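## Task

Carry the tray from the staging bench over to the work bench. Place the sample tube from the tray (its cap has an orange dot) in the middle hole of an adapter in the centrifuge rotor. Place the water blank (white-dot cap) whose volume equals the sample's in the middle hole of the adapter directly across from it; the number on each blank's cap is its volume in mL. All remaining tubes from the tray go into the green rack. Every tube must be pushed fully down, and every rotor bucket must end hanging vertically. Any tube reaching the floor means failure. The bottles on the tray must finish upright in the tray. The tray must finish resting on the work bench with nothing overhanging its edge. Any number of robots may be used. At the end, release everything and move away. A robot that falls or is left leaning means failure. Nothing counts as done if only a robot's grip holds it there at the end.

## Robot and tools

Robots: r1 and r2 are identical Hello Robot Stretch 3 units. Each has a two-wheel base (0.33 m long, 0.34 m wide, passive rear omni wheel), a mast carrying a lift, and a telescoping arm that reaches out to the robot's RIGHT side. The base cannot strafe; to move the gripper forward or back, drive the base. Turns pivot about the point midway between the drive wheels, 0.05 m behind the front edge. With the arm in and the wrist folded, a turn sweeps a 0.28 m radius; an unfolded level gripper reaches beyond that.

Frames: the base frame has its origin on the floor between the drive wheels, x forward, y left, z up. hand_pose is reported in it, located where closed fingertips meet. Odometry frame = base frame at scene start. Each robot reports in its own frames, so relative positions between robots come only from images, lidar_m and depth grids.

execute_actions: arguments are actions (a list holding one action, or empty to just read state and images) and optional cameras (list of camera names such as r1_head_camera, r1_nav_camera, r1_wrist_camera and the r2 equivalents, or "all"; omitted/null means all, [] means none). The action is an object keyed by "r1" and/or "r2". Per robot:
- base: exactly one of translate_m (metres, -1 to 1, a relative drive from where the base last measured itself, forward positive) or rotate_rad (radians, -3.2 to 3.2, relative turn in place, counter-clockwise/left positive).
- joints: absolute targets by name: lift_m 0 to 1.1 (arm height on mast), arm_m 0 to 0.52 (extension), wrist_yaw_rad -1.345 to 4.42 (0 along arm, positive toward robot front, 3.0 folded over base), wrist_pitch_rad -1.57 to 0.451 (0 level, negative tips down), wrist_roll_rad -2.911 to 2.911 (0 fingers side by side), gripper_m -0.089 to 0.179 (larger is wider; actual fingertip gap is smaller by about 0.007 near closed to 0.025 fully open, zero below 0.007), head_pan_rad -3.953 to 1.73 (0 forward, positive left, -1.57 looks along the arm), head_tilt_rad -1.53 to 0.419 (negative looks down).
- contact_limits: {"arm_m": effort percent 1 to 100}; the arm stops (contact_stop) at that effort and holds no harder until the next action. Too low stops immediately; values above the maximum are clipped.
All motions start together. Anything omitted may still be driving toward an earlier target. Bad keys or out-of-range numbers reject the whole call. An action lasts at most 15 s. If a result reports a stop, later motion calls in the same reply are skipped.

wait: seconds (0 to 10); commands nothing new and returns state plus images.
zoom_image: camera (one of the six names) and region [x0, y0, x1, y1] in pixels of that camera's latest full image, top-left origin, at most 504 by 504.
finished_scene: scene = the current scene's number; irreversible, ends the scene and reports success.

Results: joint_positions; base_status and joint_status per motion (done, off_target = stopped short and maybe still pushing, contact_stop, time_out, torque_fault; after the last three the target is dropped). on_its_own covers uncommanded parts; "held at" is a held target, not the position. lidar_m: 12 distances in m from the base origin, 30-degree sectors starting straight ahead and going counter-clockwise (4th left, 7th behind, 10th right), plane 0.17 m high, range 0.15 to 12, "-" for nothing; misses clear objects, table tops and thin legs, and own parts can block sectors 5, 6, 9, 10. wrist_depth_mm (45 to 1000) and head_depth_mm (280 to 4000, sideways image): 7x7 median depths from top left. base_odometry counts wheel turns (slip included); turned_by_wheels and turned_by_imu give turning since last result; base_tilt in degrees (forward/right positive, up to ~4 deg fixed bias). motor_effort in percent, positive toward higher values, peak in brackets, with sizeable bias and noise. The pictures line lists images in order. Camera intrinsics and extrinsics are given per camera in OpenCV form relative to the carrying robot's base frame, with small errors that grow for the wrist camera.

Speed: fast base (0.30 m/s, 1.9 rad/s) only when lift_m < 0.30, arm_m < 0.03 and wrist_yaw_rad > 2.54; otherwise 0.10 m/s and 0.63 rad/s. Two robots' travel for the same command can differ by up to 2.5 cm per metre, risky when sharing a load.

Gripping: command gripper_m below the object's width to grasp; to let go, open at least 0.02 beyond the touch value. Readings do not confirm a hold. Over-squeezing triggers a force reduction and slippage; resend a different value to re-grip.

Hazards: robots pressing on each other fails the run; once bases touch, any further drive is a hard press. Arm or lift stops on firm contact and then goes slack (lift may sag or keep pressing). Base, wrist and head have no contact stop. Wrist servos shut off for 10 s after sustained strain. Fold or unfold the wrist only with lift_m between 0.32 and 0.95, pitch -0.4, roll near 0; once folded, lift can go to 0.25. With yaw below -0.4, keep pitch at -0.5 or lower. Pushing against something solid with the gripper above ~0.45 m, or driving while holding or snagged, can tip a robot; if it leans, back off in small steps, free the gripper, and lower lift to ~0.2. Avoid drops, slams and hard shoves. Loose items may occasionally get nudged by outside forces.

Each tool is called after ">>>" by a JSON object that holds its "op" and its "data", one argument or row to a line.

## Session

>>> {"op": "execute_actions", "data": {
  "actions": []
}}

Scene clock: 0.00 s.
r1.base_odometry: x=+0.000 y=+0.000 heading=+0.000 (m, m, rad; r1's odometry frame)
r1.turned_by_wheels: +0.000 (rad since the last result)
r1.turned_by_imu: +0.000 (rad since the last result)
r1.base_tilt: forward=-1.6 right=+0.5 (deg)
r1.lidar_m: 4.17 1.06 0.72 0.67 0.68 0.87 1.92 2.73 1.66 3.24 1.59 2.61
r1.head_depth_mm: 1812 2490 - - - 3770 2450 / 1800 2626 - - - 3745 2443 / 1795 2600 - - - 3819 2473 / 1769 2567 - - - 3908 2462 / 1756 2534 - - - 3990 2508 / 1749 2517 - - - - 2545 / 1737 2483 3560 3644 3507 3267 2570
r1.base_status: not commanded
r1.joint_positions: lift_m=+0.378 arm_m=+0.002 wrist_yaw_rad=+3.123 wrist_pitch_rad=-0.445 wrist_roll_rad=+0.001 gripper_m=+0.037 head_pan_rad=-0.012 head_tilt_rad=-0.022
r1.joint_status: not commanded
r1.motor_effort: left_wheel=-1 right_wheel=+0 lift_m=+35 arm_m=+0 wrist_yaw_rad=+1 wrist_pitch_rad=+7 wrist_roll_rad=+0 gripper_m=+0 head_pan_rad=+0 head_tilt_rad=+3 (%)
r1.hand_pose: x=-0.0172 y=+0.0741 z=+0.3848 quat_wxyz=(+0.163, +0.691, +0.150, +0.688) (m; r1's base frame)
r1.wrist_depth_mm: 603 630 - 644 663 694 700 / 660 678 - 715 725 755 773 / 728 755 - 786 825 842 868 / 776 799 795 835 857 887 901 / 677 689 687 696 730 727 730 / 589 581 - 590 611 613 606 / 510 520 - - 523 527 530
r2.base_odometry: x=+0.000 y=+0.000 heading=+0.000 (m, m, rad; r2's odometry frame)
r2.turned_by_wheels: +0.000 (rad since the last result)
r2.turned_by_imu: +0.000 (rad since the last result)
r2.base_tilt: forward=-0.1 right=-2.0 (deg)
r2.lidar_m: 3.49 1.36 0.92 0.85 0.86 1.09 2.39 1.91 1.34 1.93 2.13 1.63
r2.head_depth_mm: 1787 2673 - - 2981 2824 2224 / 1801 2692 - - - 3262 2213 / 1822 2711 - - - 3307 2182 / 1831 2735 - - - 3275 2169 / 1846 2795 - - - 3187 2147 / 1863 2837 - - - 3187 2136 / 1881 2863 3515 3597 3803 3154 2120
r2.base_status: not commanded
r2.joint_positions: lift_m=+0.515 arm_m=+0.000 wrist_yaw_rad=+3.135 wrist_pitch_rad=-0.475 wrist_roll_rad=+0.019 gripper_m=+0.037 head_pan_rad=+0.001 head_tilt_rad=+0.011
r2.joint_status: not commanded
r2.motor_effort: left_wheel=+0 right_wheel=+0 lift_m=+38 arm_m=+0 wrist_yaw_rad=+0 wrist_pitch_rad=+7 wrist_roll_rad=+1 gripper_m=+1 head_pan_rad=+1 head_tilt_rad=+1 (%)
r2.hand_pose: x=-0.0199 y=+0.0717 z=+0.5152 quat_wxyz=(+0.171, +0.694, +0.163, +0.680) (m; r2's base frame)
r2.wrist_depth_mm: 743 755 - 809 871 915 926 / 774 805 - 897 925 949 - / 882 918 - 986 - - - / 924 971 - - - - - / 865 901 884 881 862 883 878 / 755 751 764 786 778 781 748 / 657 648 648 660 648 654 680
pictures: r1_head_camera (sideways: a quarter turn clockwise sets it upright), r1_nav_camera (sideways: a quarter turn counterclockwise sets it upright), r1_wrist_camera, r2_head_camera (sideways: a quarter turn clockwise sets it upright), r2_nav_camera (sideways: a quarter turn counterclockwise sets it upright), r2_wrist_camera
Images, in order (width x height): r1_head_camera 896x504, r1_nav_camera 672x504, r1_wrist_camera 644x364, r2_head_camera 896x504, r2_nav_camera 672x504, r2_wrist_camera 644x364.

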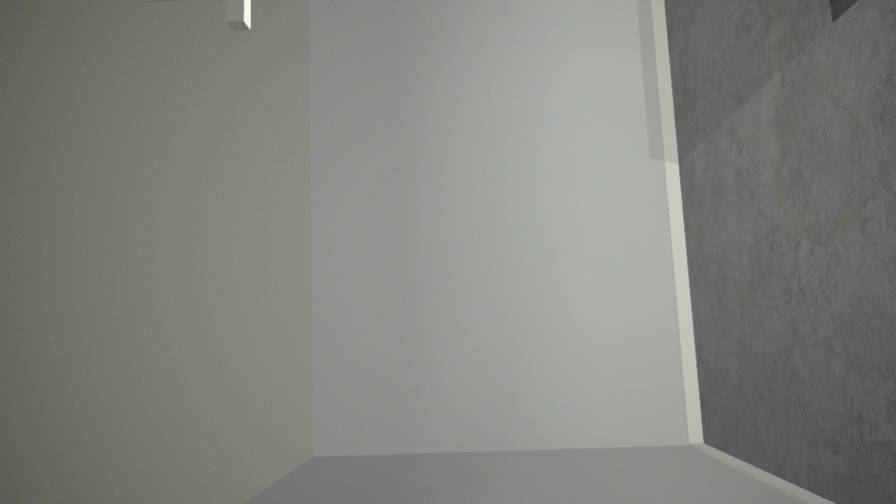

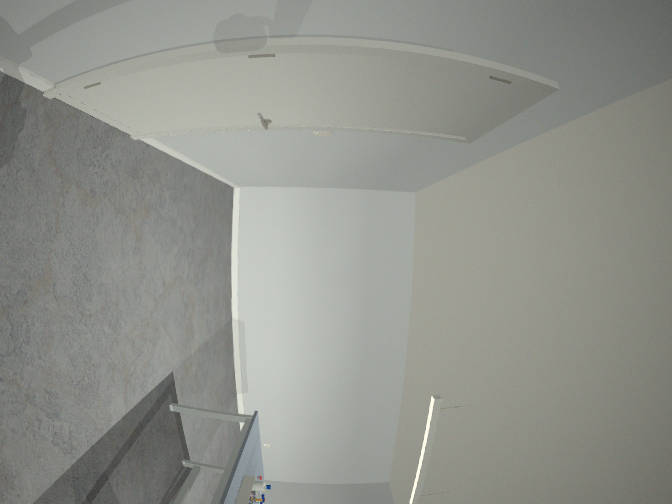

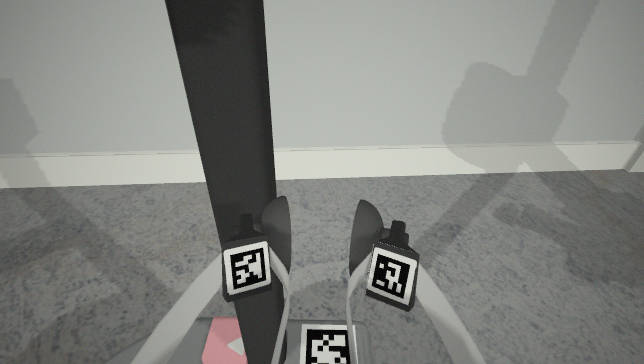

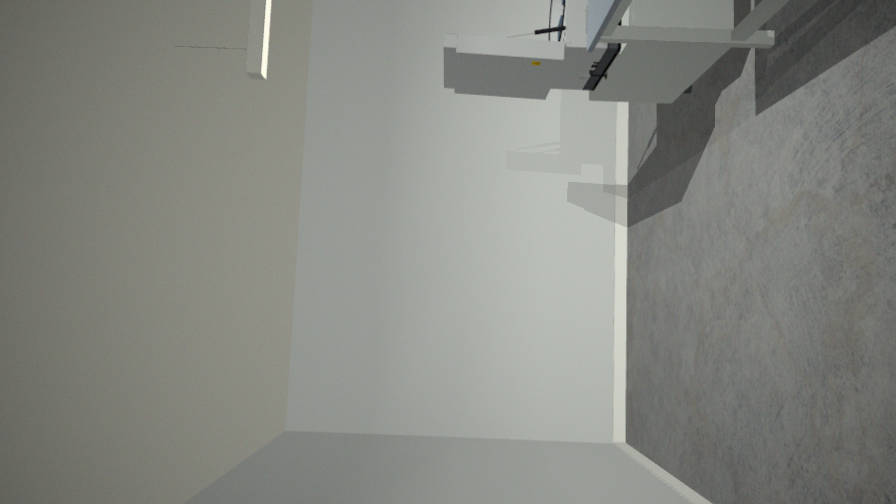

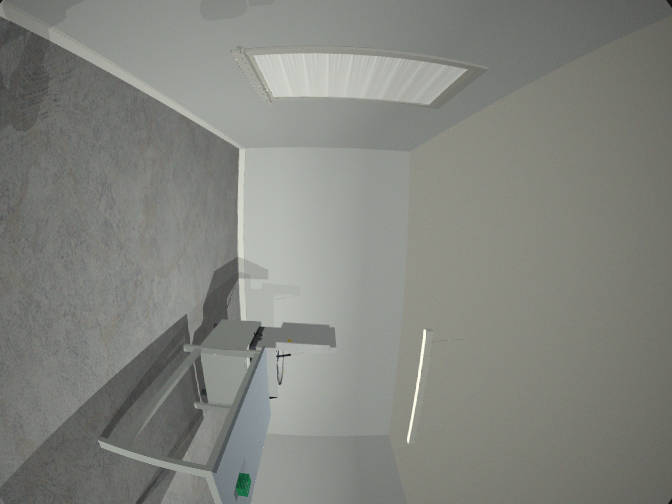

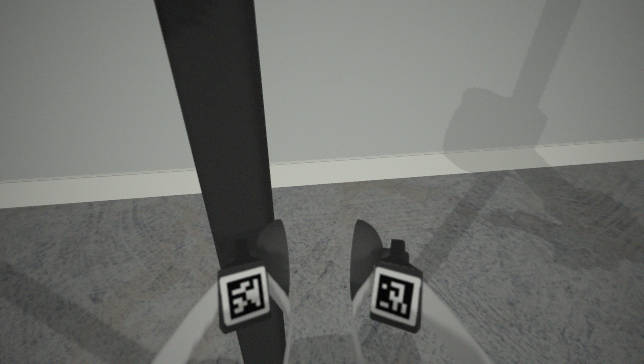

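>>> {"op": "execute_actions", "data": {
  "actions": [
    {"r1":{"joints":{"head_pan_rad":-1.3,"head_tilt_rad":-0.5}},"r2":{"joints":{"head_pan_rad":-1.2,"head_tilt_rad":-0.5}}}
  ],
  "cameras": ["r1_head_camera","r1_nav_camera","r2_head_camera","r2_nav_camera"]
}}

Scene clock: 3.20 s.
r1.base_odometry: x=+0.000 y=+0.000 heading=+0.000 (m, m, rad; r1's odometry frame)
r1.turned_by_wheels: +0.000 (rad since the last result)
r1.turned_by_imu: +0.000 (rad since the last result)
r1.base_tilt: forward=-1.7 right=+0.6 (deg)
r1.lidar_m: 4.15 1.06 0.72 0.67 0.68 0.87 1.92 2.74 1.66 3.22 1.59 2.62
r1.head_depth_mm: 3420 3650 3928 3142 2188 1691 1370 / 3464 3699 - 3127 2196 1689 1379 / 3514 3798 - 3145 2201 1699 1384 / 3530 3829 - 3168 2223 1706 1385 / 3599 3920 - 3148 2237 1705 1389 / 3671 3939 - 3040 2236 1723 1399 / 3709 - - 2384 2068 1723 1399
r1.base_status: not commanded
r1.joint_positions: lift_m=+0.378 arm_m=+0.002 wrist_yaw_rad=+3.123 wrist_pitch_rad=-0.445 wrist_roll_rad=+0.001 gripper_m=+0.037 head_pan_rad=-1.293 head_tilt_rad=-0.494
r1.joint_status: all done
r1.motor_effort: left_wheel=-1(1) right_wheel=-1(1) lift_m=+36(36) arm_m=+0(1) wrist_yaw_rad=+0(0) wrist_pitch_rad=+7(7) wrist_roll_rad=+0(0) gripper_m=+0(0) head_pan_rad=-2(37) head_tilt_rad=-4(38) (%)
r1.hand_pose: x=-0.0172 y=+0.0741 z=+0.3848 quat_wxyz=(+0.163, +0.691, +0.150, +0.688) (m; r1's base frame)
r1.wrist_depth_mm: 607 621 - 647 671 685 703 / 666 682 - 724 737 763 781 / 729 766 - 798 817 835 863 / 765 797 798 834 857 866 890 / 684 690 688 704 721 719 743 / 586 582 - 597 610 605 614 / 510 530 - - 517 533 532
r2.base_odometry: x=+0.000 y=+0.000 heading=+0.000 (m, m, rad; r2's odometry frame)
r2.turned_by_wheels: +0.000 (rad since the last result)
r2.turned_by_imu: +0.000 (rad since the last result)
r2.base_tilt: forward=-0.1 right=-1.9 (deg)
r2.lidar_m: 3.49 1.37 0.91 0.85 0.86 1.10 2.37 1.91 1.34 1.93 2.13 1.62
r2.head_depth_mm: 3203 3516 3749 2775 2017 1577 1290 / 3307 3609 3723 2747 1995 1566 1292 / 3371 3703 3939 2756 1982 1557 1280 / 3510 3789 - 2718 1978 1549 1283 / 3598 3969 - 2719 1956 1542 1274 / 3746 - 3935 2561 1951 1540 1267 / 3868 - 2065 2639 1950 1525 1264
r2.base_status: not commanded
r2.joint_positions: lift_m=+0.515 arm_m=+0.000 wrist_yaw_rad=+3.135 wrist_pitch_rad=-0.475 wrist_roll_rad=+0.019 gripper_m=+0.037 head_pan_rad=-1.193 head_tilt_rad=-0.493
r2.joint_status: all done
r2.motor_effort: left_wheel=+0(0) right_wheel=+0(0) lift_m=+38(38) arm_m=+0(0) wrist_yaw_rad=+0(1) wrist_pitch_rad=+7(7) wrist_roll_rad=+1(1) gripper_m=+1(1) head_pan_rad=-3(38) head_tilt_rad=-2(26) (%)
r2.hand_pose: x=-0.0199 y=+0.0717 z=+0.5152 quat_wxyz=(+0.171, +0.694, +0.163, +0.680) (m; r2's base frame)
r2.wrist_depth_mm: 739 786 - 829 882 864 932 / 791 799 - 886 920 966 - / 847 910 - 976 - - - / 923 - - - - - - / 864 884 898 886 920 939 914 / 746 758 794 765 778 769 758 / 644 652 634 659 645 657 685
pictures: r1_head_camera (sideways: a quarter turn clockwise sets it upright), r1_nav_camera (sideways: a quarter turn counterclockwise sets it upright), r2_head_camera (sideways: a quarter turn clockwise sets it upright), r2_nav_camera (sideways: a quarter turn counterclockwise sets it upright)
camera_calibration (this result's frames):
r1_head_camera: T_world_to_cam=[[-0.0743716, 0.421645, -0.903706, 1.1982], [0.974465, 0.223256, 0.0239703, -0.0384495], [0.211865, -0.878847, -0.427482, 0.514547], [0, 0, 0, 1]] pos_world=[0.0175651, -0.0444206, 1.3037]
r1_nav_camera: T_world_to_cam=[[0.153243, -0.426372, 0.891473, -1.12498], [-0.944775, -0.327669, 0.00568854, 0.0456074], [0.289683, -0.843113, -0.453039, 0.539539], [0, 0, 0, 1]] pos_world=[0.0591886, -0.00982251, 1.24706]
r2_head_camera: T_world_to_cam=[[-0.212211, 0.41975, -0.882483, 1.16726], [0.915481, 0.401296, -0.0292713, 0.0390673], [0.34185, -0.814108, -0.469433, 0.564439], [0, 0, 0, 1]] pos_world=[0.0189857, -0.0461185, 1.29619]
r2_nav_camera: T_world_to_cam=[[0.173673, -0.393295, 0.90286, -1.13202], [-0.937677, -0.34625, 0.0295411, 0.0281005], [0.300997, -0.851722, -0.428918, 0.525882], [0, 0, 0, 1]] pos_world=[0.0646624, 0.0124174, 1.24679]
Images, in order (width x height): r1_head_camera 896x504, r1_nav_camera 672x504, r2_head_camera 896x504, r2_nav_camera 672x504.

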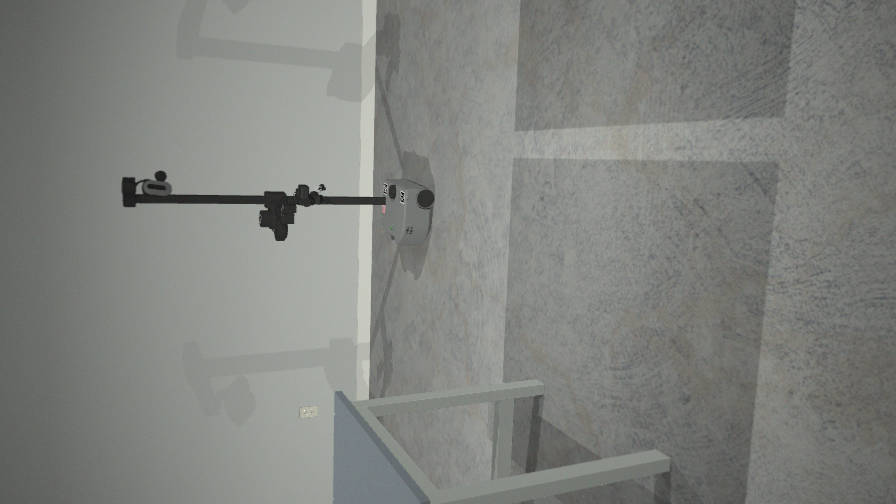

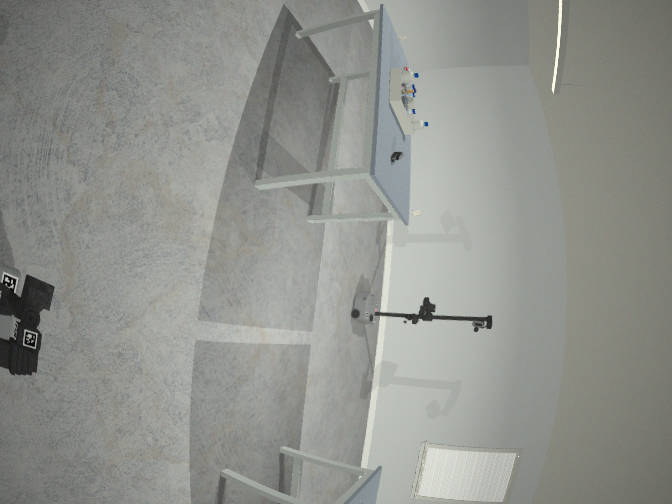

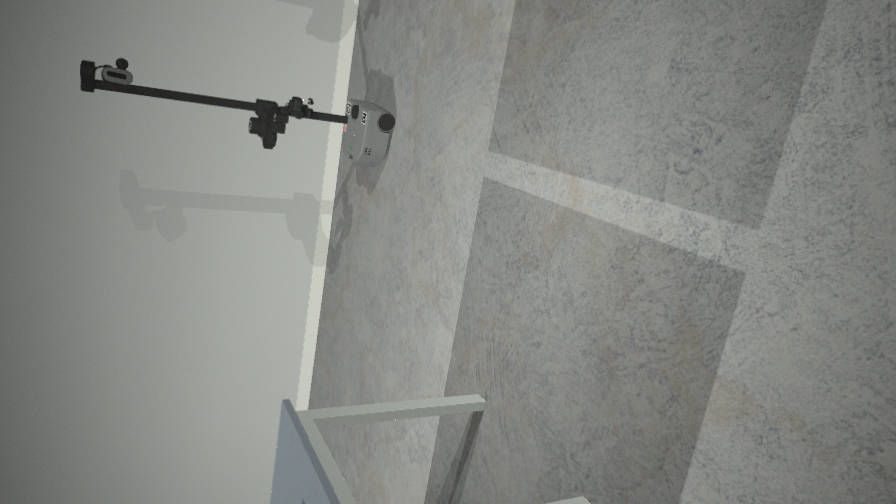

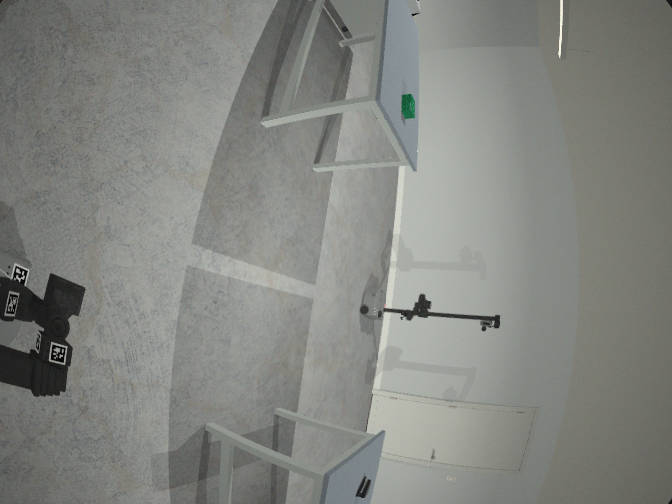

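>>> {"op": "execute_actions", "data": {
  "actions": [
    {"r1":{"base":{"rotate_rad":-0.5},"joints":{"lift_m":0.25,"wrist_pitch_rad":-0.4}},"r2":{"joints":{"lift_m":0.25,"head_pan_rad":-2.2,"head_tilt_rad":-0.5}}}
  ],
  "cameras": ["r2_head_camera"]
}}

>>> {"op": "execute_actions", "data": {
  "actions": [
    {"r1":{"base":{"translate_m":1.0}},"r2":{"joints":{"head_pan_rad":-0.55,"head_tilt_rad":-0.5}}}
  ],
  "cameras": ["r2_head_camera"]
}}

>>> {"op": "execute_actions", "data": {
  "actions": [
    {"r1":{"base":{"translate_m":0.7}}}
  ],
  "cameras": []
}}

>>> {"op": "execute_actions", "data": {
  "actions": [
    {"r1":{"base":{"rotate_rad":0.5},"joints":{"head_pan_rad":-1.4,"head_tilt_rad":-0.7}}}
  ],
  "cameras": ["r1_head_camera","r1_nav_camera"]
}}

Scene clock: 18.07 s.
r1.base_odometry: x=+0.000 y=+0.000 heading=-0.500 (m, m, rad; r1's odometry frame)
r1.turned_by_wheels: -0.500 (rad since the last result)
r1.turned_by_imu: -0.505 (rad since the last result)
r1.base_tilt: forward=-1.6 right=+0.7 (deg)
r1.lidar_m: 2.62 3.67 1.04 0.71 0.67 0.68 0.89 2.03 2.74 1.67 3.24 1.59
r1.head_depth_mm: - - 2216 2760 2188 1679 1378 / - - 2244 2633 2044 1684 1380 / 3892 - - 2945 2209 1701 1380 / 3761 - - 3196 2213 1707 1387 / 3632 3889 - 3196 2225 1714 1388 / 3520 3771 - 3179 2239 1713 1396 / 3425 3627 3830 3227 2233 1731 1403
r1.base_status: done
r1.joint_positions: lift_m=+0.250 arm_m=+0.002 wrist_yaw_rad=+3.123 wrist_pitch_rad=-0.418 wrist_roll_rad=+0.001 gripper_m=+0.037 head_pan_rad=-1.293 head_tilt_rad=-0.495
r1.joint_status: all done
r1.motor_effort: left_wheel=+1(6) right_wheel=-2(6) lift_m=+29(28) arm_m=+0(0) wrist_yaw_rad=+0(0) wrist_pitch_rad=+9(9) wrist_roll_rad=+0(0) gripper_m=+1(0) head_pan_rad=-3(2) head_tilt_rad=-4(5) (%)
r1.hand_pose: x=-0.0172 y=+0.0776 z=+0.2629 quat_wxyz=(+0.153, +0.693, +0.141, +0.690) (m; r1's base frame)
r1.wrist_depth_mm: 510 563 - 759 930 - - / 534 600 - 825 - - - / 571 644 - 830 889 899 929 / 592 645 - 678 672 692 696 / 524 537 530 546 559 559 575 / 458 - - - 478 470 475 / - - - - 400 406 410
r2.base_odometry: x=+0.000 y=+0.000 heading=+0.000 (m, m, rad; r2's odometry frame)
r2.turned_by_wheels: +0.000 (rad since the last result)
r2.turned_by_imu: +0.000 (rad since the last result)
r2.base_tilt: forward=-0.2 right=-2.0 (deg)
r2.lidar_m: 3.49 1.36 0.91 0.85 0.86 1.09 2.37 1.91 1.34 1.93 2.13 1.62
r2.head_depth_mm: - - 3854 2656 2027 1571 1291 / - - 2490 2615 1997 1565 1290 / - - 1987 2732 1983 1553 1282 / - - 1796 2706 1925 1551 1284 / - - 1761 2559 1885 1543 1271 / 3792 - 1751 2416 1797 1537 1268 / 3532 3745 1874 2500 1950 1534 1260
r2.base_status: not commanded
r2.joint_positions: lift_m=+0.250 arm_m=+0.000 wrist_yaw_rad=+3.135 wrist_pitch_rad=-0.475 wrist_roll_rad=+0.019 gripper_m=+0.037 head_pan_rad=-2.193 head_tilt_rad=-0.493
r2.joint_status: all done
r2.motor_effort: left_wheel=+0(0) right_wheel=-1(1) lift_m=+30(30) arm_m=+0(0) wrist_yaw_rad=+0(0) wrist_pitch_rad=+7(7) wrist_roll_rad=+0(0) gripper_m=+1(1) head_pan_rad=-2(37) head_tilt_rad=-3(4) (%)
r2.hand_pose: x=-0.0199 y=+0.0717 z=+0.2502 quat_wxyz=(+0.171, +0.694, +0.163, +0.680) (m; r2's base frame)
r2.wrist_depth_mm: 743 754 - 861 821 878 921 / 788 820 - 880 928 964 - / 800 800 - 832 835 829 866 / 632 617 - 647 645 627 642 / 517 518 - 546 527 533 538 / 455 - - - 462 444 459 / - - - - 374 389 394
pictures: r2_head_camera (sideways: a quarter turn clockwise sets it upright)
camera_calibration (this result's frames):
r2_head_camera: T_world_to_cam=[[0.238719, 0.40555, -0.882351, 1.16433], [0.832286, -0.553573, -0.0292614, 0.0395619], [-0.500313, -0.727383, -0.469682, 0.569901], [0, 0, 0, 1]] pos_world=[-0.0257464, -0.0357576, 1.29618]
Images, in order (width x height): r2_head_camera 896x504.

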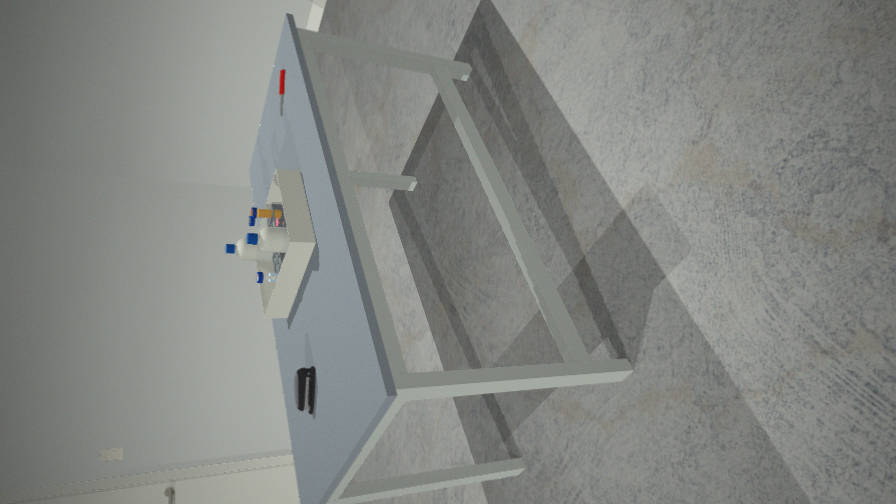

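Scene clock: 23.00 s.
r1.base_odometry: x=+0.878 y=-0.479 heading=-0.500 (m, m, rad; r1's odometry frame)
r1.turned_by_wheels: +0.000 (rad since the last result)
r1.turned_by_imu: +0.003 (rad since the last result)
r1.base_tilt: forward=-1.6 right=+0.5 (deg)
r1.lidar_m: 1.62 3.50 1.90 1.29 1.24 1.26 1.64 3.79 1.94 3.79 0.80 1.49
r1.head_depth_mm: 3663 3961 - 3158 2190 1685 1380 / 3496 3797 - 3112 2200 1693 1375 / 3427 3632 3917 3121 2203 1698 1381 / 3234 3498 3757 3143 2220 1708 1382 / 3158 3333 3554 2837 2230 1711 1389 / 3035 3261 3464 3225 2218 1668 1321 / 2931 3122 3390 1341 931 1613 1398
r1.base_status: done
r1.joint_positions: lift_m=+0.250 arm_m=+0.002 wrist_yaw_rad=+3.123 wrist_pitch_rad=-0.418 wrist_roll_rad=+0.001 gripper_m=+0.037 head_pan_rad=-1.293 head_tilt_rad=-0.495
r1.joint_status: not commanded
r1.motor_effort: left_wheel=+1(10) right_wheel=-2(4) lift_m=+29(29) arm_m=+0(0) wrist_yaw_rad=+0(0) wrist_pitch_rad=+9(9) wrist_roll_rad=+0(1) gripper_m=+0(0) head_pan_rad=-2(3) head_tilt_rad=-5(3) (%)
r1.hand_pose: x=-0.0172 y=+0.0777 z=+0.2629 quat_wxyz=(+0.153, +0.693, +0.141, +0.690) (m; r1's base frame)
r1.wrist_depth_mm: 914 - - - - - - / 991 - - - - - - / 818 825 - 857 877 877 921 / 631 651 - 682 687 687 707 / 527 535 533 546 568 557 566 / 459 - - - 472 471 481 / - - - - 403 408 411
r2.base_odometry: x=+0.000 y=+0.000 heading=+0.000 (m, m, rad; r2's odometry frame)
r2.turned_by_wheels: +0.000 (rad since the last result)
r2.turned_by_imu: +0.000 (rad since the last result)
r2.base_tilt: forward=-0.1 right=-2.0 (deg)
r2.lidar_m: 3.46 1.37 0.92 0.85 0.86 1.10 2.37 1.90 1.34 1.93 2.13 1.62
r2.head_depth_mm: - - 2106 2625 2003 1579 1286 / - - 1961 2763 2000 1557 1288 / - - 1980 2483 1961 1552 1288 / - - 2389 2707 1970 1544 1274 / - - 3173 2567 1972 1548 1266 / - 3014 3117 2671 1942 1531 1265 / 3983 - 3873 2638 1935 1534 1265
r2.base_status: not commanded
r2.joint_positions: lift_m=+0.250 arm_m=+0.000 wrist_yaw_rad=+3.135 wrist_pitch_rad=-0.475 wrist_roll_rad=+0.019 gripper_m=+0.037 head_pan_rad=-0.557 head_tilt_rad=-0.493
r2.joint_status: all done
r2.motor_effort: left_wheel=+0(0) right_wheel=+0(0) lift_m=+30(31) arm_m=+0(1) wrist_yaw_rad=+0(0) wrist_pitch_rad=+7(7) wrist_roll_rad=+1(1) gripper_m=+0(1) head_pan_rad=+3(38) head_tilt_rad=-3(3) (%)
r2.hand_pose: x=-0.0199 y=+0.0717 z=+0.2502 quat_wxyz=(+0.171, +0.694, +0.163, +0.680) (m; r2's base frame)
r2.wrist_depth_mm: 742 761 - 818 855 879 941 / 801 841 - 891 930 977 - / 794 812 - 834 828 839 842 / 623 653 - 633 640 639 655 / 516 518 - 541 532 531 534 / 451 - - - 472 446 459 / - - - - 381 394 394
pictures: r2_head_camera (sideways: a quarter turn clockwise sets it upright)
camera_calibration (this result's frames):
r2_head_camera: T_world_to_cam=[[-0.420173, 0.211966, -0.882341, 1.16834], [0.498515, 0.866387, -0.0292606, 0.0415969], [0.758246, -0.452155, -0.469701, 0.562249], [0, 0, 0, 1]] pos_world=[0.0438448, -0.029464, 1.29618]
Images, in order (width x height): r2_head_camera 896x504.

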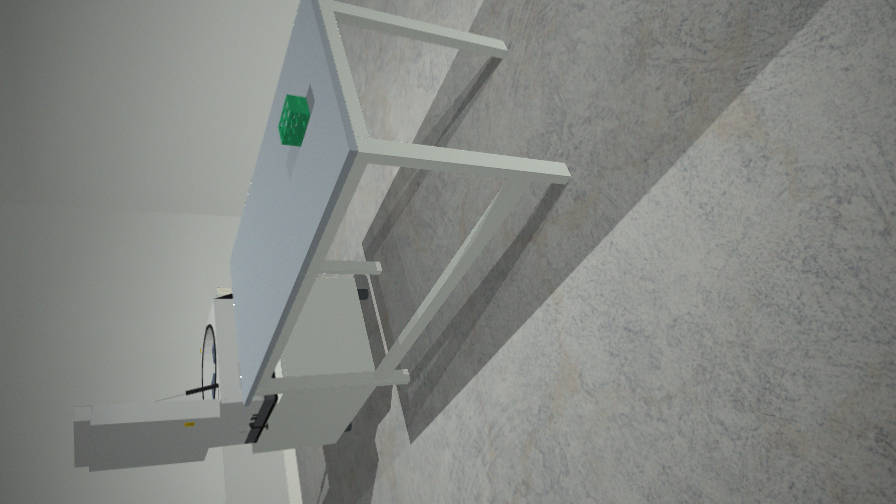

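Scene clock: 27.07 s.
r1.base_odometry: x=+1.492 y=-0.815 heading=-0.500 (m, m, rad; r1's odometry frame)
r1.turned_by_wheels: +0.000 (rad since the last result)
r1.turned_by_imu: +0.002 (rad since the last result)
r1.base_tilt: forward=-1.5 right=+0.6 (deg)
r1.lidar_m: 0.92 2.91 2.50 1.73 1.62 1.64 2.17 2.40 0.70 1.12 1.06 1.08
r1.head_depth_mm: 3252 3528 3773 3138 905 699 1304 / 3053 3315 3613 3121 906 702 622 / 2975 3162 3369 1309 861 704 604 / 2891 3068 3324 3168 916 705 575 / 2772 2958 3234 3182 922 710 576 / 2668 2876 3057 3228 925 710 578 / 2613 2754 2964 3076 853 649 580
r1.base_status: done
r1.joint_positions: lift_m=+0.250 arm_m=+0.002 wrist_yaw_rad=+3.123 wrist_pitch_rad=-0.418 wrist_roll_rad=+0.001 gripper_m=+0.037 head_pan_rad=-1.293 head_tilt_rad=-0.495
r1.joint_status: not commanded
r1.motor_effort: left_wheel=+0(8) right_wheel=-2(4) lift_m=+29(29) arm_m=+0(0) wrist_yaw_rad=+0(0) wrist_pitch_rad=+9(9) wrist_roll_rad=+0(0) gripper_m=+0(1) head_pan_rad=-3(2) head_tilt_rad=-3(3) (%)
r1.hand_pose: x=-0.0172 y=+0.0777 z=+0.2629 quat_wxyz=(+0.153, +0.693, +0.140, +0.690) (m; r1's base frame)
r1.wrist_depth_mm: - - - - - - - / - - - - - - - / 829 841 - 871 860 900 925 / 640 657 - 677 666 686 704 / 525 535 533 541 561 559 559 / 461 - - - 477 471 477 / - - - - 408 411 413
r2.base_odometry: x=+0.000 y=+0.000 heading=+0.000 (m, m, rad; r2's odometry frame)
r2.turned_by_wheels: +0.000 (rad since the last result)
r2.turned_by_imu: +0.000 (rad since the last result)
r2.base_tilt: forward=+0.0 right=-2.0 (deg)
r2.lidar_m: 3.47 1.36 0.91 0.85 0.86 1.09 2.38 1.91 1.34 1.93 2.14 1.62
r2.head_depth_mm: - - 2088 2622 2001 1563 1288 / - - 1954 2766 2007 1557 1288 / - - 1972 2479 1967 1559 1284 / - - 2395 2693 1981 1541 1274 / - - 3145 2565 1959 1541 1272 / - 2991 3100 2661 1935 1535 1266 / - - 3903 2670 1938 1532 1266
r2.base_status: not commanded
r2.joint_positions: lift_m=+0.250 arm_m=+0.000 wrist_yaw_rad=+3.135 wrist_pitch_rad=-0.475 wrist_roll_rad=+0.019 gripper_m=+0.037 head_pan_rad=-0.557 head_tilt_rad=-0.493
r2.joint_status: not commanded
r2.motor_effort: left_wheel=+0(0) right_wheel=+0(1) lift_m=+30(31) arm_m=+0(0) wrist_yaw_rad=+0(0) wrist_pitch_rad=+7(7) wrist_roll_rad=+1(1) gripper_m=+1(1) head_pan_rad=+3(3) head_tilt_rad=-2(2) (%)
r2.hand_pose: x=-0.0199 y=+0.0717 z=+0.2502 quat_wxyz=(+0.171, +0.694, +0.163, +0.680) (m; r2's base frame)
r2.wrist_depth_mm: 759 771 - 810 851 860 941 / 789 849 - 905 892 998 - / 787 794 - 836 831 815 833 / 620 638 - 649 642 647 661 / 524 521 - 542 530 535 538 / 444 - - - 458 463 451 / - - - - 379 392 397
pictures: none
No camera images: the call's "cameras" was empty. Leave "cameras" out to get every camera's image.

Scene clock: 28.63 s.
r1.base_odometry: x=+1.492 y=-0.815 heading=+0.000 (m, m, rad; r1's odometry frame)
r1.turned_by_wheels: +0.500 (rad since the last result)
r1.turned_by_imu: +0.503 (rad since the last result)
r1.base_tilt: forward=-1.6 right=+0.5 (deg)
r1.lidar_m: 2.92 2.56 1.74 1.61 1.64 2.13 3.81 0.70 1.13 1.06 1.08 0.91
r1.head_depth_mm: 2664 2934 3020 903 714 604 1223 / 2667 2947 3048 907 715 606 1226 / 2705 2980 3010 907 712 622 1226 / 2704 2963 1023 828 697 623 1225 / 2700 3011 3041 842 698 623 1233 / 2699 2999 3059 813 702 626 1228 / 2721 3029 3089 823 700 624 1230
r1.base_status: done
r1.joint_positions: lift_m=+0.250 arm_m=+0.002 wrist_yaw_rad=+3.123 wrist_pitch_rad=-0.418 wrist_roll_rad=+0.001 gripper_m=+0.037 head_pan_rad=-1.393 head_tilt_rad=-0.692
r1.joint_status: all done
r1.motor_effort: left_wheel=-2(7) right_wheel=+1(5) lift_m=+29(29) arm_m=+0(0) wrist_yaw_rad=+1(1) wrist_pitch_rad=+9(9) wrist_roll_rad=+0(0) gripper_m=+1(1) head_pan_rad=-3(12) head_tilt_rad=-5(26) (%)
r1.hand_pose: x=-0.0172 y=+0.0777 z=+0.2630 quat_wxyz=(+0.153, +0.693, +0.140, +0.690) (m; r1's base frame)
r1.wrist_depth_mm: - - - - - - - / - - - - - - - / 821 862 - 854 880 889 900 / 642 656 - 671 679 691 697 / 523 532 536 548 569 557 573 / 460 - - - 475 468 476 / - - - - 402 405 410
r2.base_odometry: x=+0.000 y=+0.000 heading=+0.000 (m, m, rad; r2's odometry frame)
r2.turned_by_wheels: +0.000 (rad since the last result)
r2.turned_by_imu: +0.000 (rad since the last result)
r2.base_tilt: forward=+0.0 right=-2.0 (deg)
r2.lidar_m: 3.49 1.36 0.92 0.85 0.86 1.09 2.38 1.90 1.34 1.93 2.13 1.63
r2.head_depth_mm: - - 2101 2635 1995 1576 1288 / - - 1967 2748 2002 1560 1283 / - - 1978 2469 1952 1557 1284 / - - 2395 2727 1971 1545 1272 / - - 3207 2569 1967 1539 1270 / - 3006 3082 2670 1955 1538 1276 / 3958 - 3884 2652 1931 1527 1262
r2.base_status: not commanded
r2.joint_positions: lift_m=+0.250 arm_m=+0.000 wrist_yaw_rad=+3.135 wrist_pitch_rad=-0.475 wrist_roll_rad=+0.019 gripper_m=+0.037 head_pan_rad=-0.557 head_tilt_rad=-0.493
r2.joint_status: not commanded
r2.motor_effort: left_wheel=+0(0) right_wheel=+0(0) lift_m=+30(31) arm_m=+0(0) wrist_yaw_rad=+1(0) wrist_pitch_rad=+7(7) wrist_roll_rad=+1(1) gripper_m=+1(0) head_pan_rad=+3(3) head_tilt_rad=-2(3) (%)
r2.hand_pose: x=-0.0199 y=+0.0717 z=+0.2502 quat_wxyz=(+0.171, +0.694, +0.163, +0.680) (m; r2's base frame)
r2.wrist_depth_mm: 734 768 - 817 883 888 921 / 769 831 - 887 916 946 - / 830 796 - 818 828 837 863 / 641 636 - 649 642 649 645 / 516 526 - 537 528 529 549 / 458 - - - 458 448 459 / - - - - 382 390 388
pictures: r1_head_camera (sideways: a quarter turn clockwise sets it upright), r1_nav_camera (sideways: a quarter turn counterclockwise sets it upright)
camera_calibration (this result's frames):
r1_head_camera: T_world_to_cam=[[-0.0618168, 0.593924, -0.802143, 1.06567], [0.992565, 0.121011, 0.0131078, -0.0244133], [0.104853, -0.795368, -0.596988, 0.735746], [0, 0, 0, 1]] pos_world=[0.012963, -0.0447864, 1.29438]
r1_nav_camera: T_world_to_cam=[[0.139303, -0.603643, 0.784991, -0.986049], [-0.972813, -0.231528, -0.00540716, 0.0602239], [0.185011, -0.762896, -0.619484, 0.756733], [0, 0, 0, 1]] pos_world=[0.0559419, -0.00396958, 1.24315]
Images, in order (width x height): r1_head_camera 896x504, r1_nav_camera 672x504.

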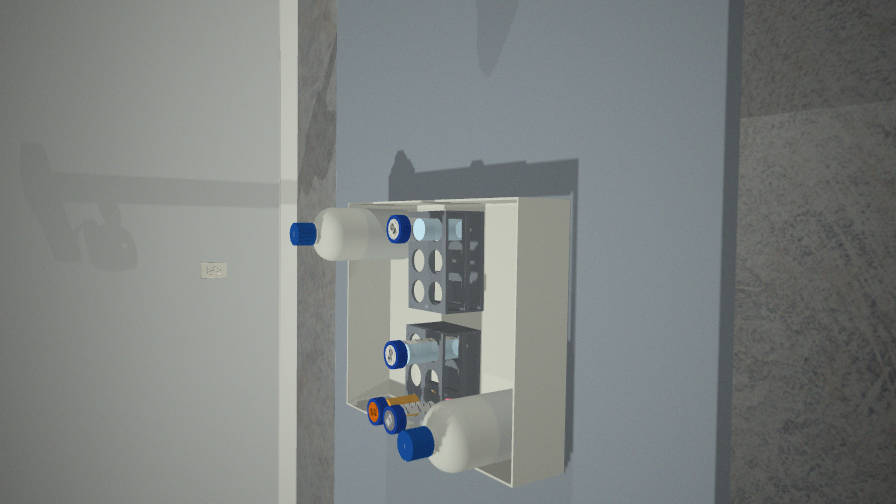

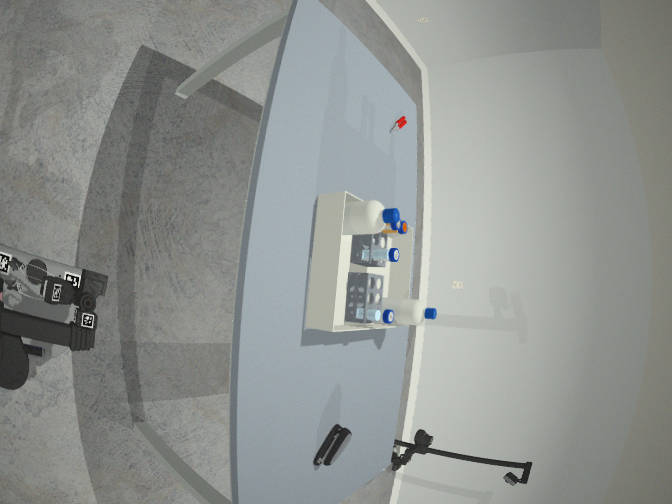

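>>> {"op": "execute_actions", "data": {
  "actions": [
    {"r1":{"base":{"rotate_rad":0.06},"joints":{"lift_m":0.9}},"r2":{"base":{"rotate_rad":0.645}}}
  ],
  "cameras": []
}}

>>> {"op": "execute_actions", "data": {
  "actions": [
    {"r1":{"base":{"translate_m":0.15},"joints":{"wrist_yaw_rad":1.57}},"r2":{"base":{"translate_m":-1.0}}}
  ],
  "cameras": []
}}

>>> {"op": "execute_actions", "data": {
  "actions": [
    {"r1":{"joints":{"lift_m":1.09,"wrist_pitch_rad":-1.57,"gripper_m":0.08}},"r2":{"base":{"translate_m":-0.61}}}
  ],
  "cameras": []
}}

>>> {"op": "execute_actions", "data": {
  "actions": [
    {"r1":{"joints":{"arm_m":0.3,"head_pan_rad":-1.57}},"r2":{"base":{"rotate_rad":-0.529},"joints":{"lift_m":0.9,"wrist_pitch_rad":-0.4,"head_pan_rad":-1.57,"head_tilt_rad":-0.7}}}
  ]
}}

Scene clock: 55.10 s.
r1.base_odometry: x=+1.492 y=-0.815 heading=+0.060 (m, m, rad; r1's odometry frame)
r1.turned_by_wheels: +0.060 (rad since the last result)
r1.turned_by_imu: +0.059 (rad since the last result)
r1.base_tilt: forward=-1.6 right=+0.6 (deg)
r1.lidar_m: 2.92 2.39 1.70 1.61 1.65 2.24 2.39 0.70 1.11 1.06 1.09 0.92
r1.head_depth_mm: 2608 2919 3044 905 711 605 - / 2662 2927 3044 907 716 604 - / 2680 2970 1178 823 693 606 - / 2697 2997 3058 842 696 615 - / 2745 3019 3059 848 698 623 1255 / 2797 3069 3081 695 711 643 1231 / 2785 3135 3084 920 721 643 1234
r1.base_status: done
r1.joint_positions: lift_m=+0.900 arm_m=+0.002 wrist_yaw_rad=+3.123 wrist_pitch_rad=-0.417 wrist_roll_rad=+0.001 gripper_m=+0.037 head_pan_rad=-1.393 head_tilt_rad=-0.692
r1.joint_status: all done
r1.motor_effort: left_wheel=-3(8) right_wheel=+1(5) lift_m=+41(43) arm_m=+0(0) wrist_yaw_rad=+0(0) wrist_pitch_rad=+9(9) wrist_roll_rad=+0(0) gripper_m=+1(1) head_pan_rad=-2(3) head_tilt_rad=-6(5) (%)
r1.hand_pose: x=-0.0172 y=+0.0777 z=+0.9126 quat_wxyz=(+0.153, +0.693, +0.140, +0.690) (m; r1's base frame)
r1.wrist_depth_mm: - - - - - - - / - - - - - - - / - - - - - - - / - - - - - - - / - - - - - - - / - - - - - - - / - - - - - - -
r2.base_odometry: x=+0.000 y=+0.000 heading=+0.645 (m, m, rad; r2's odometry frame)
r2.turned_by_wheels: +0.645 (rad since the last result)
r2.turned_by_imu: +0.637 (rad since the last result)
r2.base_tilt: forward=-0.2 right=-2.0 (deg)
r2.lidar_m: 1.20 0.88 0.85 0.89 1.21 3.43 1.68 1.34 3.89 1.62 1.70 3.26
r2.head_depth_mm: 3971 - 3561 2783 2010 1562 1288 / 3960 - - 2744 1986 1559 1287 / 3992 - - 2724 2003 1557 1285 / 3990 - - 2704 1968 1543 1274 / 3984 - - 2685 1957 1542 1273 / 3866 3863 3641 2667 1957 1543 1269 / 2528 2559 2541 2441 1935 1527 1267
r2.base_status: done
r2.joint_positions: lift_m=+0.250 arm_m=+0.000 wrist_yaw_rad=+3.135 wrist_pitch_rad=-0.475 wrist_roll_rad=+0.019 gripper_m=+0.037 head_pan_rad=-0.557 head_tilt_rad=-0.494
r2.joint_status: not commanded
r2.motor_effort: left_wheel=-4(14) right_wheel=+2(7) lift_m=+30(30) arm_m=+0(0) wrist_yaw_rad=+1(0) wrist_pitch_rad=+7(7) wrist_roll_rad=+1(1) gripper_m=+1(1) head_pan_rad=+3(4) head_tilt_rad=-3(3) (%)
r2.hand_pose: x=-0.0199 y=+0.0717 z=+0.2502 quat_wxyz=(+0.171, +0.694, +0.163, +0.680) (m; r2's base frame)
r2.wrist_depth_mm: - - - 947 836 720 654 / - - - 979 872 790 693 / 785 804 - 823 827 824 745 / 627 641 - 645 643 633 672 / 513 519 - 558 527 534 543 / 451 - - - 462 454 460 / - - - - 380 392 393
pictures: none
No camera images: the call's "cameras" was empty. Leave "cameras" out to get every camera's image.

Scene clock: 60.03 s.
r1.base_odometry: x=+1.642 y=-0.806 heading=+0.060 (m, m, rad; r1's odometry frame)
r1.turned_by_wheels: +0.000 (rad since the last result)
r1.turned_by_imu: +0.000 (rad since the last result)
r1.base_tilt: forward=-1.6 right=+0.6 (deg)
r1.lidar_m: 2.77 2.40 1.71 1.62 1.67 2.25 2.54 0.83 1.11 1.06 1.09 0.78
r1.head_depth_mm: 2594 2888 1862 841 685 621 - / 2666 2903 2848 830 693 628 - / 2681 2965 3068 835 692 606 1250 / 2691 2978 3055 684 695 624 1269 / 2706 3023 3089 912 706 623 - / 2759 3029 3067 919 720 626 - / 2778 3089 3076 920 722 643 1256
r1.base_status: done
r1.joint_positions: lift_m=+0.900 arm_m=+0.002 wrist_yaw_rad=+1.573 wrist_pitch_rad=-0.417 wrist_roll_rad=+0.001 gripper_m=+0.037 head_pan_rad=-1.393 head_tilt_rad=-0.692
r1.joint_status: all done
r1.motor_effort: left_wheel=-3(3) right_wheel=+1(3) lift_m=+40(41) arm_m=+0(0) wrist_yaw_rad=-2(4) wrist_pitch_rad=+9(9) wrist_roll_rad=+0(0) gripper_m=-1(0) head_pan_rad=-2(3) head_tilt_rad=-5(5) (%)
r1.hand_pose: x=+0.2031 y=-0.1463 z=+0.9126 quat_wxyz=(+0.592, +0.593, -0.385, +0.386) (m; r1's base frame)
r1.wrist_depth_mm: - - - - - - - / - - - - - - - / - - - - - 642 655 / - - - - - 484 492 / - - - - - 411 404 / - - - - - - 338 / - - - - - - 292
r2.base_odometry: x=-0.799 y=-0.601 heading=+0.645 (m, m, rad; r2's odometry frame)
r2.turned_by_wheels: +0.000 (rad since the last result)
r2.turned_by_imu: +0.000 (rad since the last result)
r2.base_tilt: forward=+0.0 right=-1.9 (deg)
r2.lidar_m: 1.90 1.40 1.35 1.41 1.94 3.26 0.97 0.71 0.69 0.70 2.09 2.74
r2.head_depth_mm: - - 2223 2609 2017 1572 1291 / - 3542 3635 2668 1993 1554 1288 / - - - 2709 1996 1551 1276 / - - - 2712 1966 1548 1278 / - - - 2698 1948 1544 1275 / - - - 2659 1939 1542 1267 / - - 3892 2660 1949 1526 1268
r2.base_status: done
r2.joint_positions: lift_m=+0.250 arm_m=+0.000 wrist_yaw_rad=+3.135 wrist_pitch_rad=-0.475 wrist_roll_rad=+0.019 gripper_m=+0.037 head_pan_rad=-0.557 head_tilt_rad=-0.494
r2.joint_status: not commanded
r2.motor_effort: left_wheel=-3(17) right_wheel=+2(4) lift_m=+30(31) arm_m=+0(0) wrist_yaw_rad=+0(0) wrist_pitch_rad=+7(7) wrist_roll_rad=+1(0) gripper_m=+1(1) head_pan_rad=+3(3) head_tilt_rad=-1(3) (%)
r2.hand_pose: x=-0.0199 y=+0.0717 z=+0.2502 quat_wxyz=(+0.171, +0.694, +0.163, +0.680) (m; r2's base frame)
r2.wrist_depth_mm: - - - - - - - / - - - - - - - / 801 796 - 821 826 829 839 / 622 648 - 640 640 652 658 / 516 520 - 549 537 530 532 / 455 - - - 457 450 450 / - - - - 381 388 400
pictures: none
No camera images: the call's "cameras" was empty. Leave "cameras" out to get every camera's image.

Scene clock: 63.70 s.
r1.base_odometry: x=+1.642 y=-0.806 heading=+0.060 (m, m, rad; r1's odometry frame)
r1.turned_by_wheels: +0.000 (rad since the last result)
r1.turned_by_imu: +0.000 (rad since the last result)
r1.base_tilt: forward=-1.8 right=+0.6 (deg)
r1.lidar_m: 2.76 2.40 1.71 1.62 1.66 2.25 2.53 0.83 1.10 1.05 1.09 0.78
r1.head_depth_mm: - - - - - - - / 2669 2923 3040 847 693 576 1171 / 2678 2980 3067 837 705 - 1176 / 2638 2924 1582 685 705 - 1175 / 2711 3061 3086 915 718 625 1202 / 2723 3055 3081 916 720 624 1223 / 2815 3101 3092 919 720 643 1228
r1.base_status: not commanded
r1.joint_positions: lift_m=+1.090 arm_m=+0.002 wrist_yaw_rad=+1.573 wrist_pitch_rad=-1.566 wrist_roll_rad=+0.001 gripper_m=+0.080 head_pan_rad=-1.393 head_tilt_rad=-0.692
r1.joint_status: all done
r1.motor_effort: left_wheel=-2(3) right_wheel=+1(1) lift_m=+41(42) arm_m=+0(0) wrist_yaw_rad=-2(3) wrist_pitch_rad=-2(8) wrist_roll_rad=+0(0) gripper_m=+1(77) head_pan_rad=-3(3) head_tilt_rad=-5(5) (%)
r1.hand_pose: x=-0.0442 y=-0.1470 z=+0.9721 quat_wxyz=(+0.707, +0.707, -0.001, +0.002) (m; r1's base frame)
r1.wrist_depth_mm: - - - - - - 340 / - - - - - - 349 / - - - - - - 360 / - - - - - - 370 / - - - - - - 383 / - - - - - 400 393 / - - - - - 413 414
r2.base_odometry: x=-1.287 y=-0.968 heading=+0.645 (m, m, rad; r2's odometry frame)
r2.turned_by_wheels: +0.000 (rad since the last result)
r2.turned_by_imu: +0.000 (rad since the last result)
r2.base_tilt: forward=+0.0 right=-2.0 (deg)
r2.lidar_m: 2.33 1.72 1.66 1.73 2.38 2.75 0.53 0.39 0.38 0.39 0.54 2.52
r2.head_depth_mm: - - 3589 2756 1917 1056 1132 / - - 3804 2790 1991 1571 1283 / - - 3716 2718 1972 1544 1279 / - - - 2715 1960 1555 1279 / - - - 2662 1960 1542 1270 / - - - 2660 1943 1532 1274 / - - - 2670 1935 1530 1265
r2.base_status: done
r2.joint_positions: lift_m=+0.250 arm_m=+0.000 wrist_yaw_rad=+3.135 wrist_pitch_rad=-0.475 wrist_roll_rad=+0.019 gripper_m=+0.037 head_pan_rad=-0.557 head_tilt_rad=-0.494
r2.joint_status: not commanded
r2.motor_effort: left_wheel=-3(17) right_wheel=+1(5) lift_m=+31(31) arm_m=+0(1) wrist_yaw_rad=+0(0) wrist_pitch_rad=+7(7) wrist_roll_rad=+1(1) gripper_m=+1(0) head_pan_rad=+3(3) head_tilt_rad=-2(3) (%)
r2.hand_pose: x=-0.0199 y=+0.0717 z=+0.2502 quat_wxyz=(+0.171, +0.694, +0.163, +0.680) (m; r2's base frame)
r2.wrist_depth_mm: - - - - - - - / - - - - - - - / 808 807 - 828 839 834 824 / 631 629 - 644 643 649 651 / 511 525 - 540 530 534 541 / 453 - - - 465 447 452 / - - - - 378 398 392
pictures: none
No camera images: the call's "cameras" was empty. Leave "cameras" out to get every camera's image.

Scene clock: 70.43 s.
r1.base_odometry: x=+1.642 y=-0.806 heading=+0.060 (m, m, rad; r1's odometry frame)
r1.turned_by_wheels: +0.000 (rad since the last result)
r1.turned_by_imu: -0.001 (rad since the last result)
r1.base_tilt: forward=-1.7 right=+0.6 (deg)
r1.lidar_m: 2.76 2.40 1.72 1.62 1.66 2.25 2.53 0.83 1.10 1.05 1.09 0.78
r1.head_depth_mm: 2816 3064 3014 906 714 620 1216 / 2784 3012 3010 908 706 620 1225 / - - 1153 829 695 623 1229 / - 2991 1188 840 692 607 1229 / 1315 1528 1657 806 690 607 1227 / 2554 2919 3058 852 698 608 1232 / 2663 2966 3049 919 722 609 1230
r1.base_status: not commanded
r1.joint_positions: lift_m=+1.090 arm_m=+0.300 wrist_yaw_rad=+1.572 wrist_pitch_rad=-1.566 wrist_roll_rad=+0.001 gripper_m=+0.080 head_pan_rad=-1.563 head_tilt_rad=-0.692
r1.joint_status: all done
r1.motor_effort: left_wheel=-3(3) right_wheel=+1(1) lift_m=+41(41) arm_m=+4(5) wrist_yaw_rad=-1(2) wrist_pitch_rad=-3(2) wrist_roll_rad=+0(0) gripper_m=+1(1) head_pan_rad=-3(16) head_tilt_rad=-5(5) (%)
r1.hand_pose: x=-0.0442 y=-0.4449 z=+0.9721 quat_wxyz=(+0.707, +0.707, -0.002, +0.001) (m; r1's base frame)
r1.wrist_depth_mm: - - - 342 338 224 208 / - - - 353 347 346 317 / - - - 365 362 356 351 / - - - 373 370 370 338 / - - - 384 385 377 321 / - - - 402 397 376 325 / - - - 409 412 407 404
r2.base_odometry: x=-1.287 y=-0.968 heading=+0.116 (m, m, rad; r2's odometry frame)
r2.turned_by_wheels: -0.529 (rad since the last result)
r2.turned_by_imu: -0.522 (rad since the last result)
r2.base_tilt: forward=-0.1 right=-1.8 (deg)
r2.lidar_m: 2.52 2.34 1.72 1.66 1.72 2.38 2.75 0.54 0.39 0.38 0.39 0.54
r2.head_depth_mm: 2656 2970 1102 827 694 - 985 / 2653 2955 1092 809 679 - 1100 / 2638 3022 878 806 659 - - / 867 2894 997 812 658 - - / 2692 3035 985 689 663 - 1095 / 2706 3065 1068 734 652 1266 1092 / 2692 3059 1060 805 648 1280 1088
r2.base_status: done
r2.joint_positions: lift_m=+0.900 arm_m=+0.000 wrist_yaw_rad=+3.135 wrist_pitch_rad=-0.421 wrist_roll_rad=+0.019 gripper_m=+0.037 head_pan_rad=-1.563 head_tilt_rad=-0.692
r2.joint_status: all done
r2.motor_effort: left_wheel=+4(13) right_wheel=-3(6) lift_m=+45(47) arm_m=+0(0) wrist_yaw_rad=+1(1) wrist_pitch_rad=+12(13) wrist_roll_rad=+0(0) gripper_m=+0(1) head_pan_rad=-2(36) head_tilt_rad=-3(15) (%)
r2.hand_pose: x=-0.0199 y=+0.0790 z=+0.9119 quat_wxyz=(+0.151, +0.698, +0.144, +0.685) (m; r2's base frame)
r2.wrist_depth_mm: - - - - - - - / - - - - - - - / - - - - - - - / - - - - - - - / - - - - - - - / - - - - - - - / - - - - - - -
pictures: r1_head_camera (sideways: a quarter turn clockwise sets it upright), r1_nav_camera (sideways: a quarter turn counterclockwise sets it upright), r1_wrist_camera, r2_head_camera (sideways: a quarter turn clockwise sets it upright), r2_nav_camera (sideways: a quarter turn counterclockwise sets it upright), r2_wrist_camera
camera_calibration (this result's frames):
r1_head_camera: T_world_to_cam=[[0.0396691, 0.595955, -0.802037, 1.06492], [0.99872, -0.0488517, 0.0130978, -0.0244378], [-0.0313752, -0.80153, -0.59713, 0.736762], [0, 0, 0, 1]] pos_world=[0.00527826, -0.0453004, 1.29437]
r1_nav_camera: T_world_to_cam=[[0.035051, -0.618654, 0.784881, -0.98527], [-0.997973, -0.0634145, -0.00541703, 0.0603902], [0.0531241, -0.7831, -0.619623, 0.757718], [0, 0, 0, 1]] pos_world=[0.0545494, -0.0123436, 1.24315]
r1_wrist_camera: T_world_to_cam=[[0.0422821, -0.999, -0.014525, -0.431977], [-0.979759, -0.044306, 0.195214, -0.227574], [-0.195662, 0.00597698, -0.980653, 1.11116], [0, 0, 0, 1]] pos_world=[0.01271, -0.44827, 1.12782]
r2_head_camera: T_world_to_cam=[[-0.0472284, 0.632862, -0.772823, 1.02327], [0.998614, 0.0479206, -0.0217848, 0.028807], [0.0232474, -0.77278, -0.634248, 0.780811], [0, 0, 0, 1]] pos_world=[0.00140848, -0.0455733, 1.28666]
r2_nav_camera: T_world_to_cam=[[0.020912, -0.599033, 0.800451, -0.997544], [-0.999378, 0.0102094, 0.0337494, 0.0230063], [-0.0283891, -0.800659, -0.598447, 0.748467], [0, 0, 0, 1]] pos_world=[0.065101, 0.00147036, 1.24563]
r2_wrist_camera: T_world_to_cam=[[0.999105, -0.0395725, -0.014935, 0.0373338], [-0.033445, -0.522962, -0.8517, 0.857307], [0.0258934, 0.851437, -0.523817, 0.569917], [0, 0, 0, 1]] pos_world=[-0.0233848, -0.0354319, 1.02926]
Images, in order (width x height): r1_head_camera 896x504, r1_nav_camera 672x504, r1_wrist_camera 644x364, r2_head_camera 896x504, r2_nav_camera 672x504, r2_wrist_camera 644x364.

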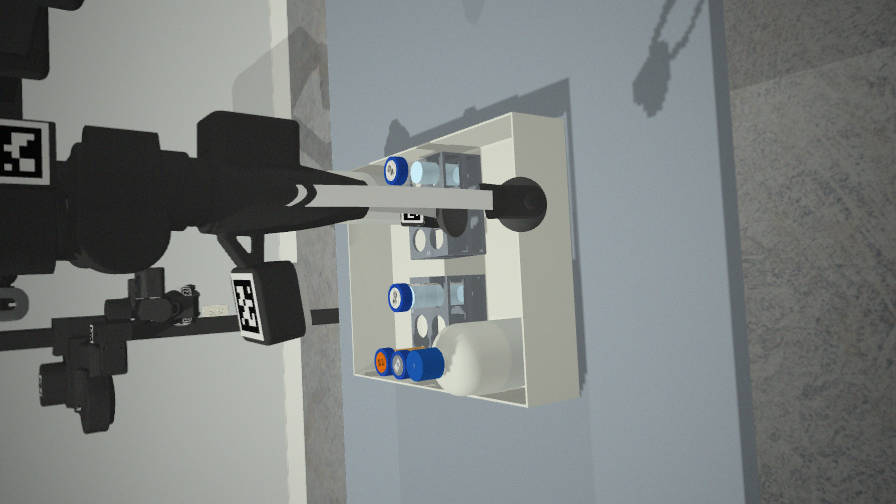

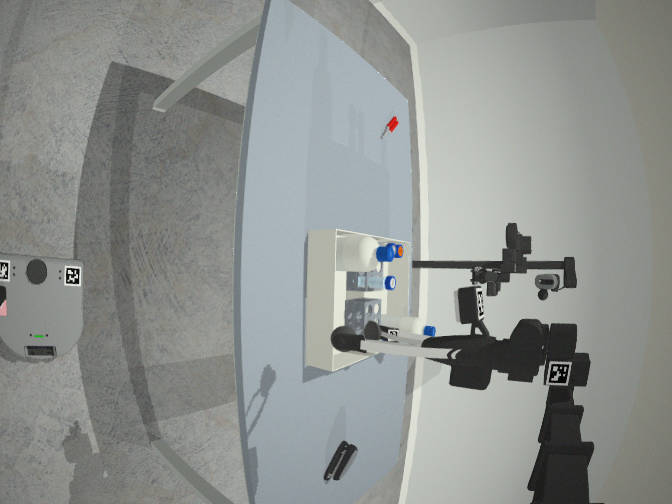

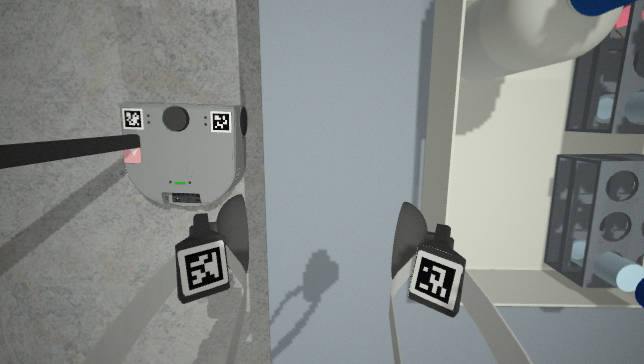

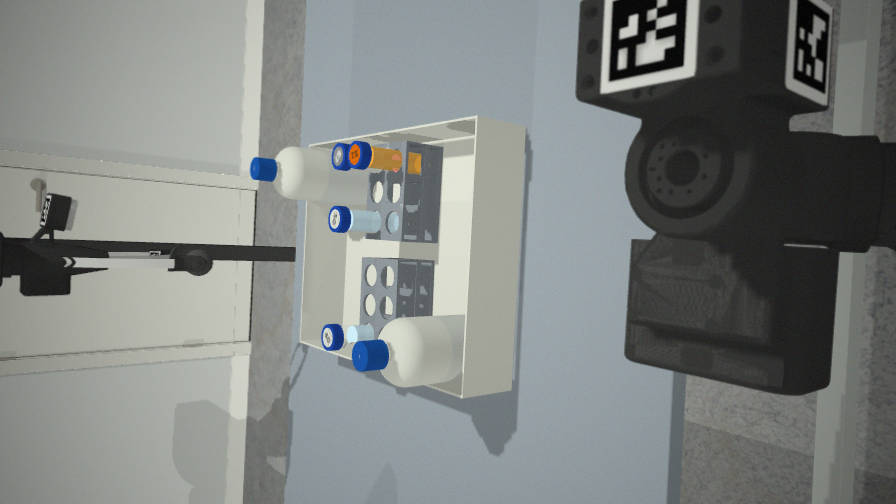

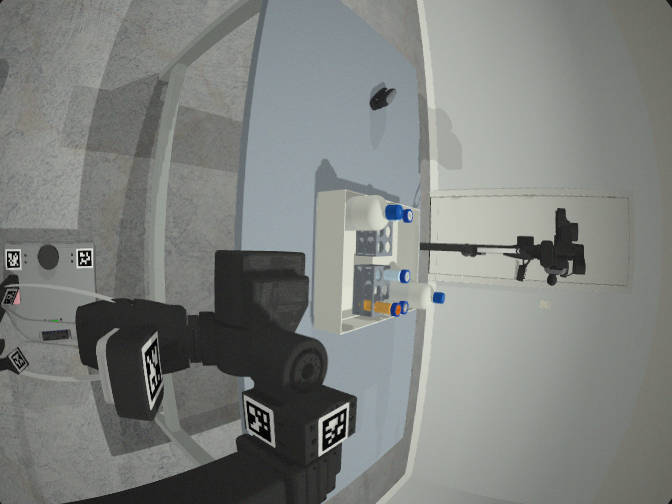

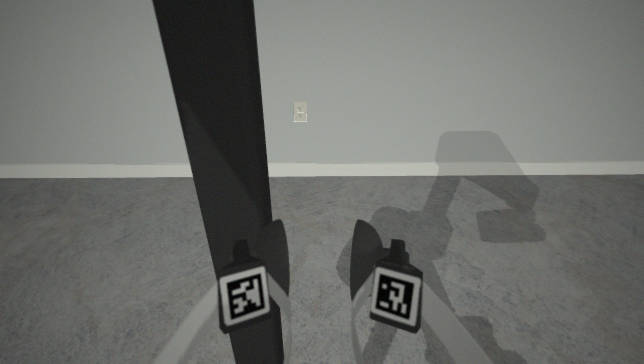

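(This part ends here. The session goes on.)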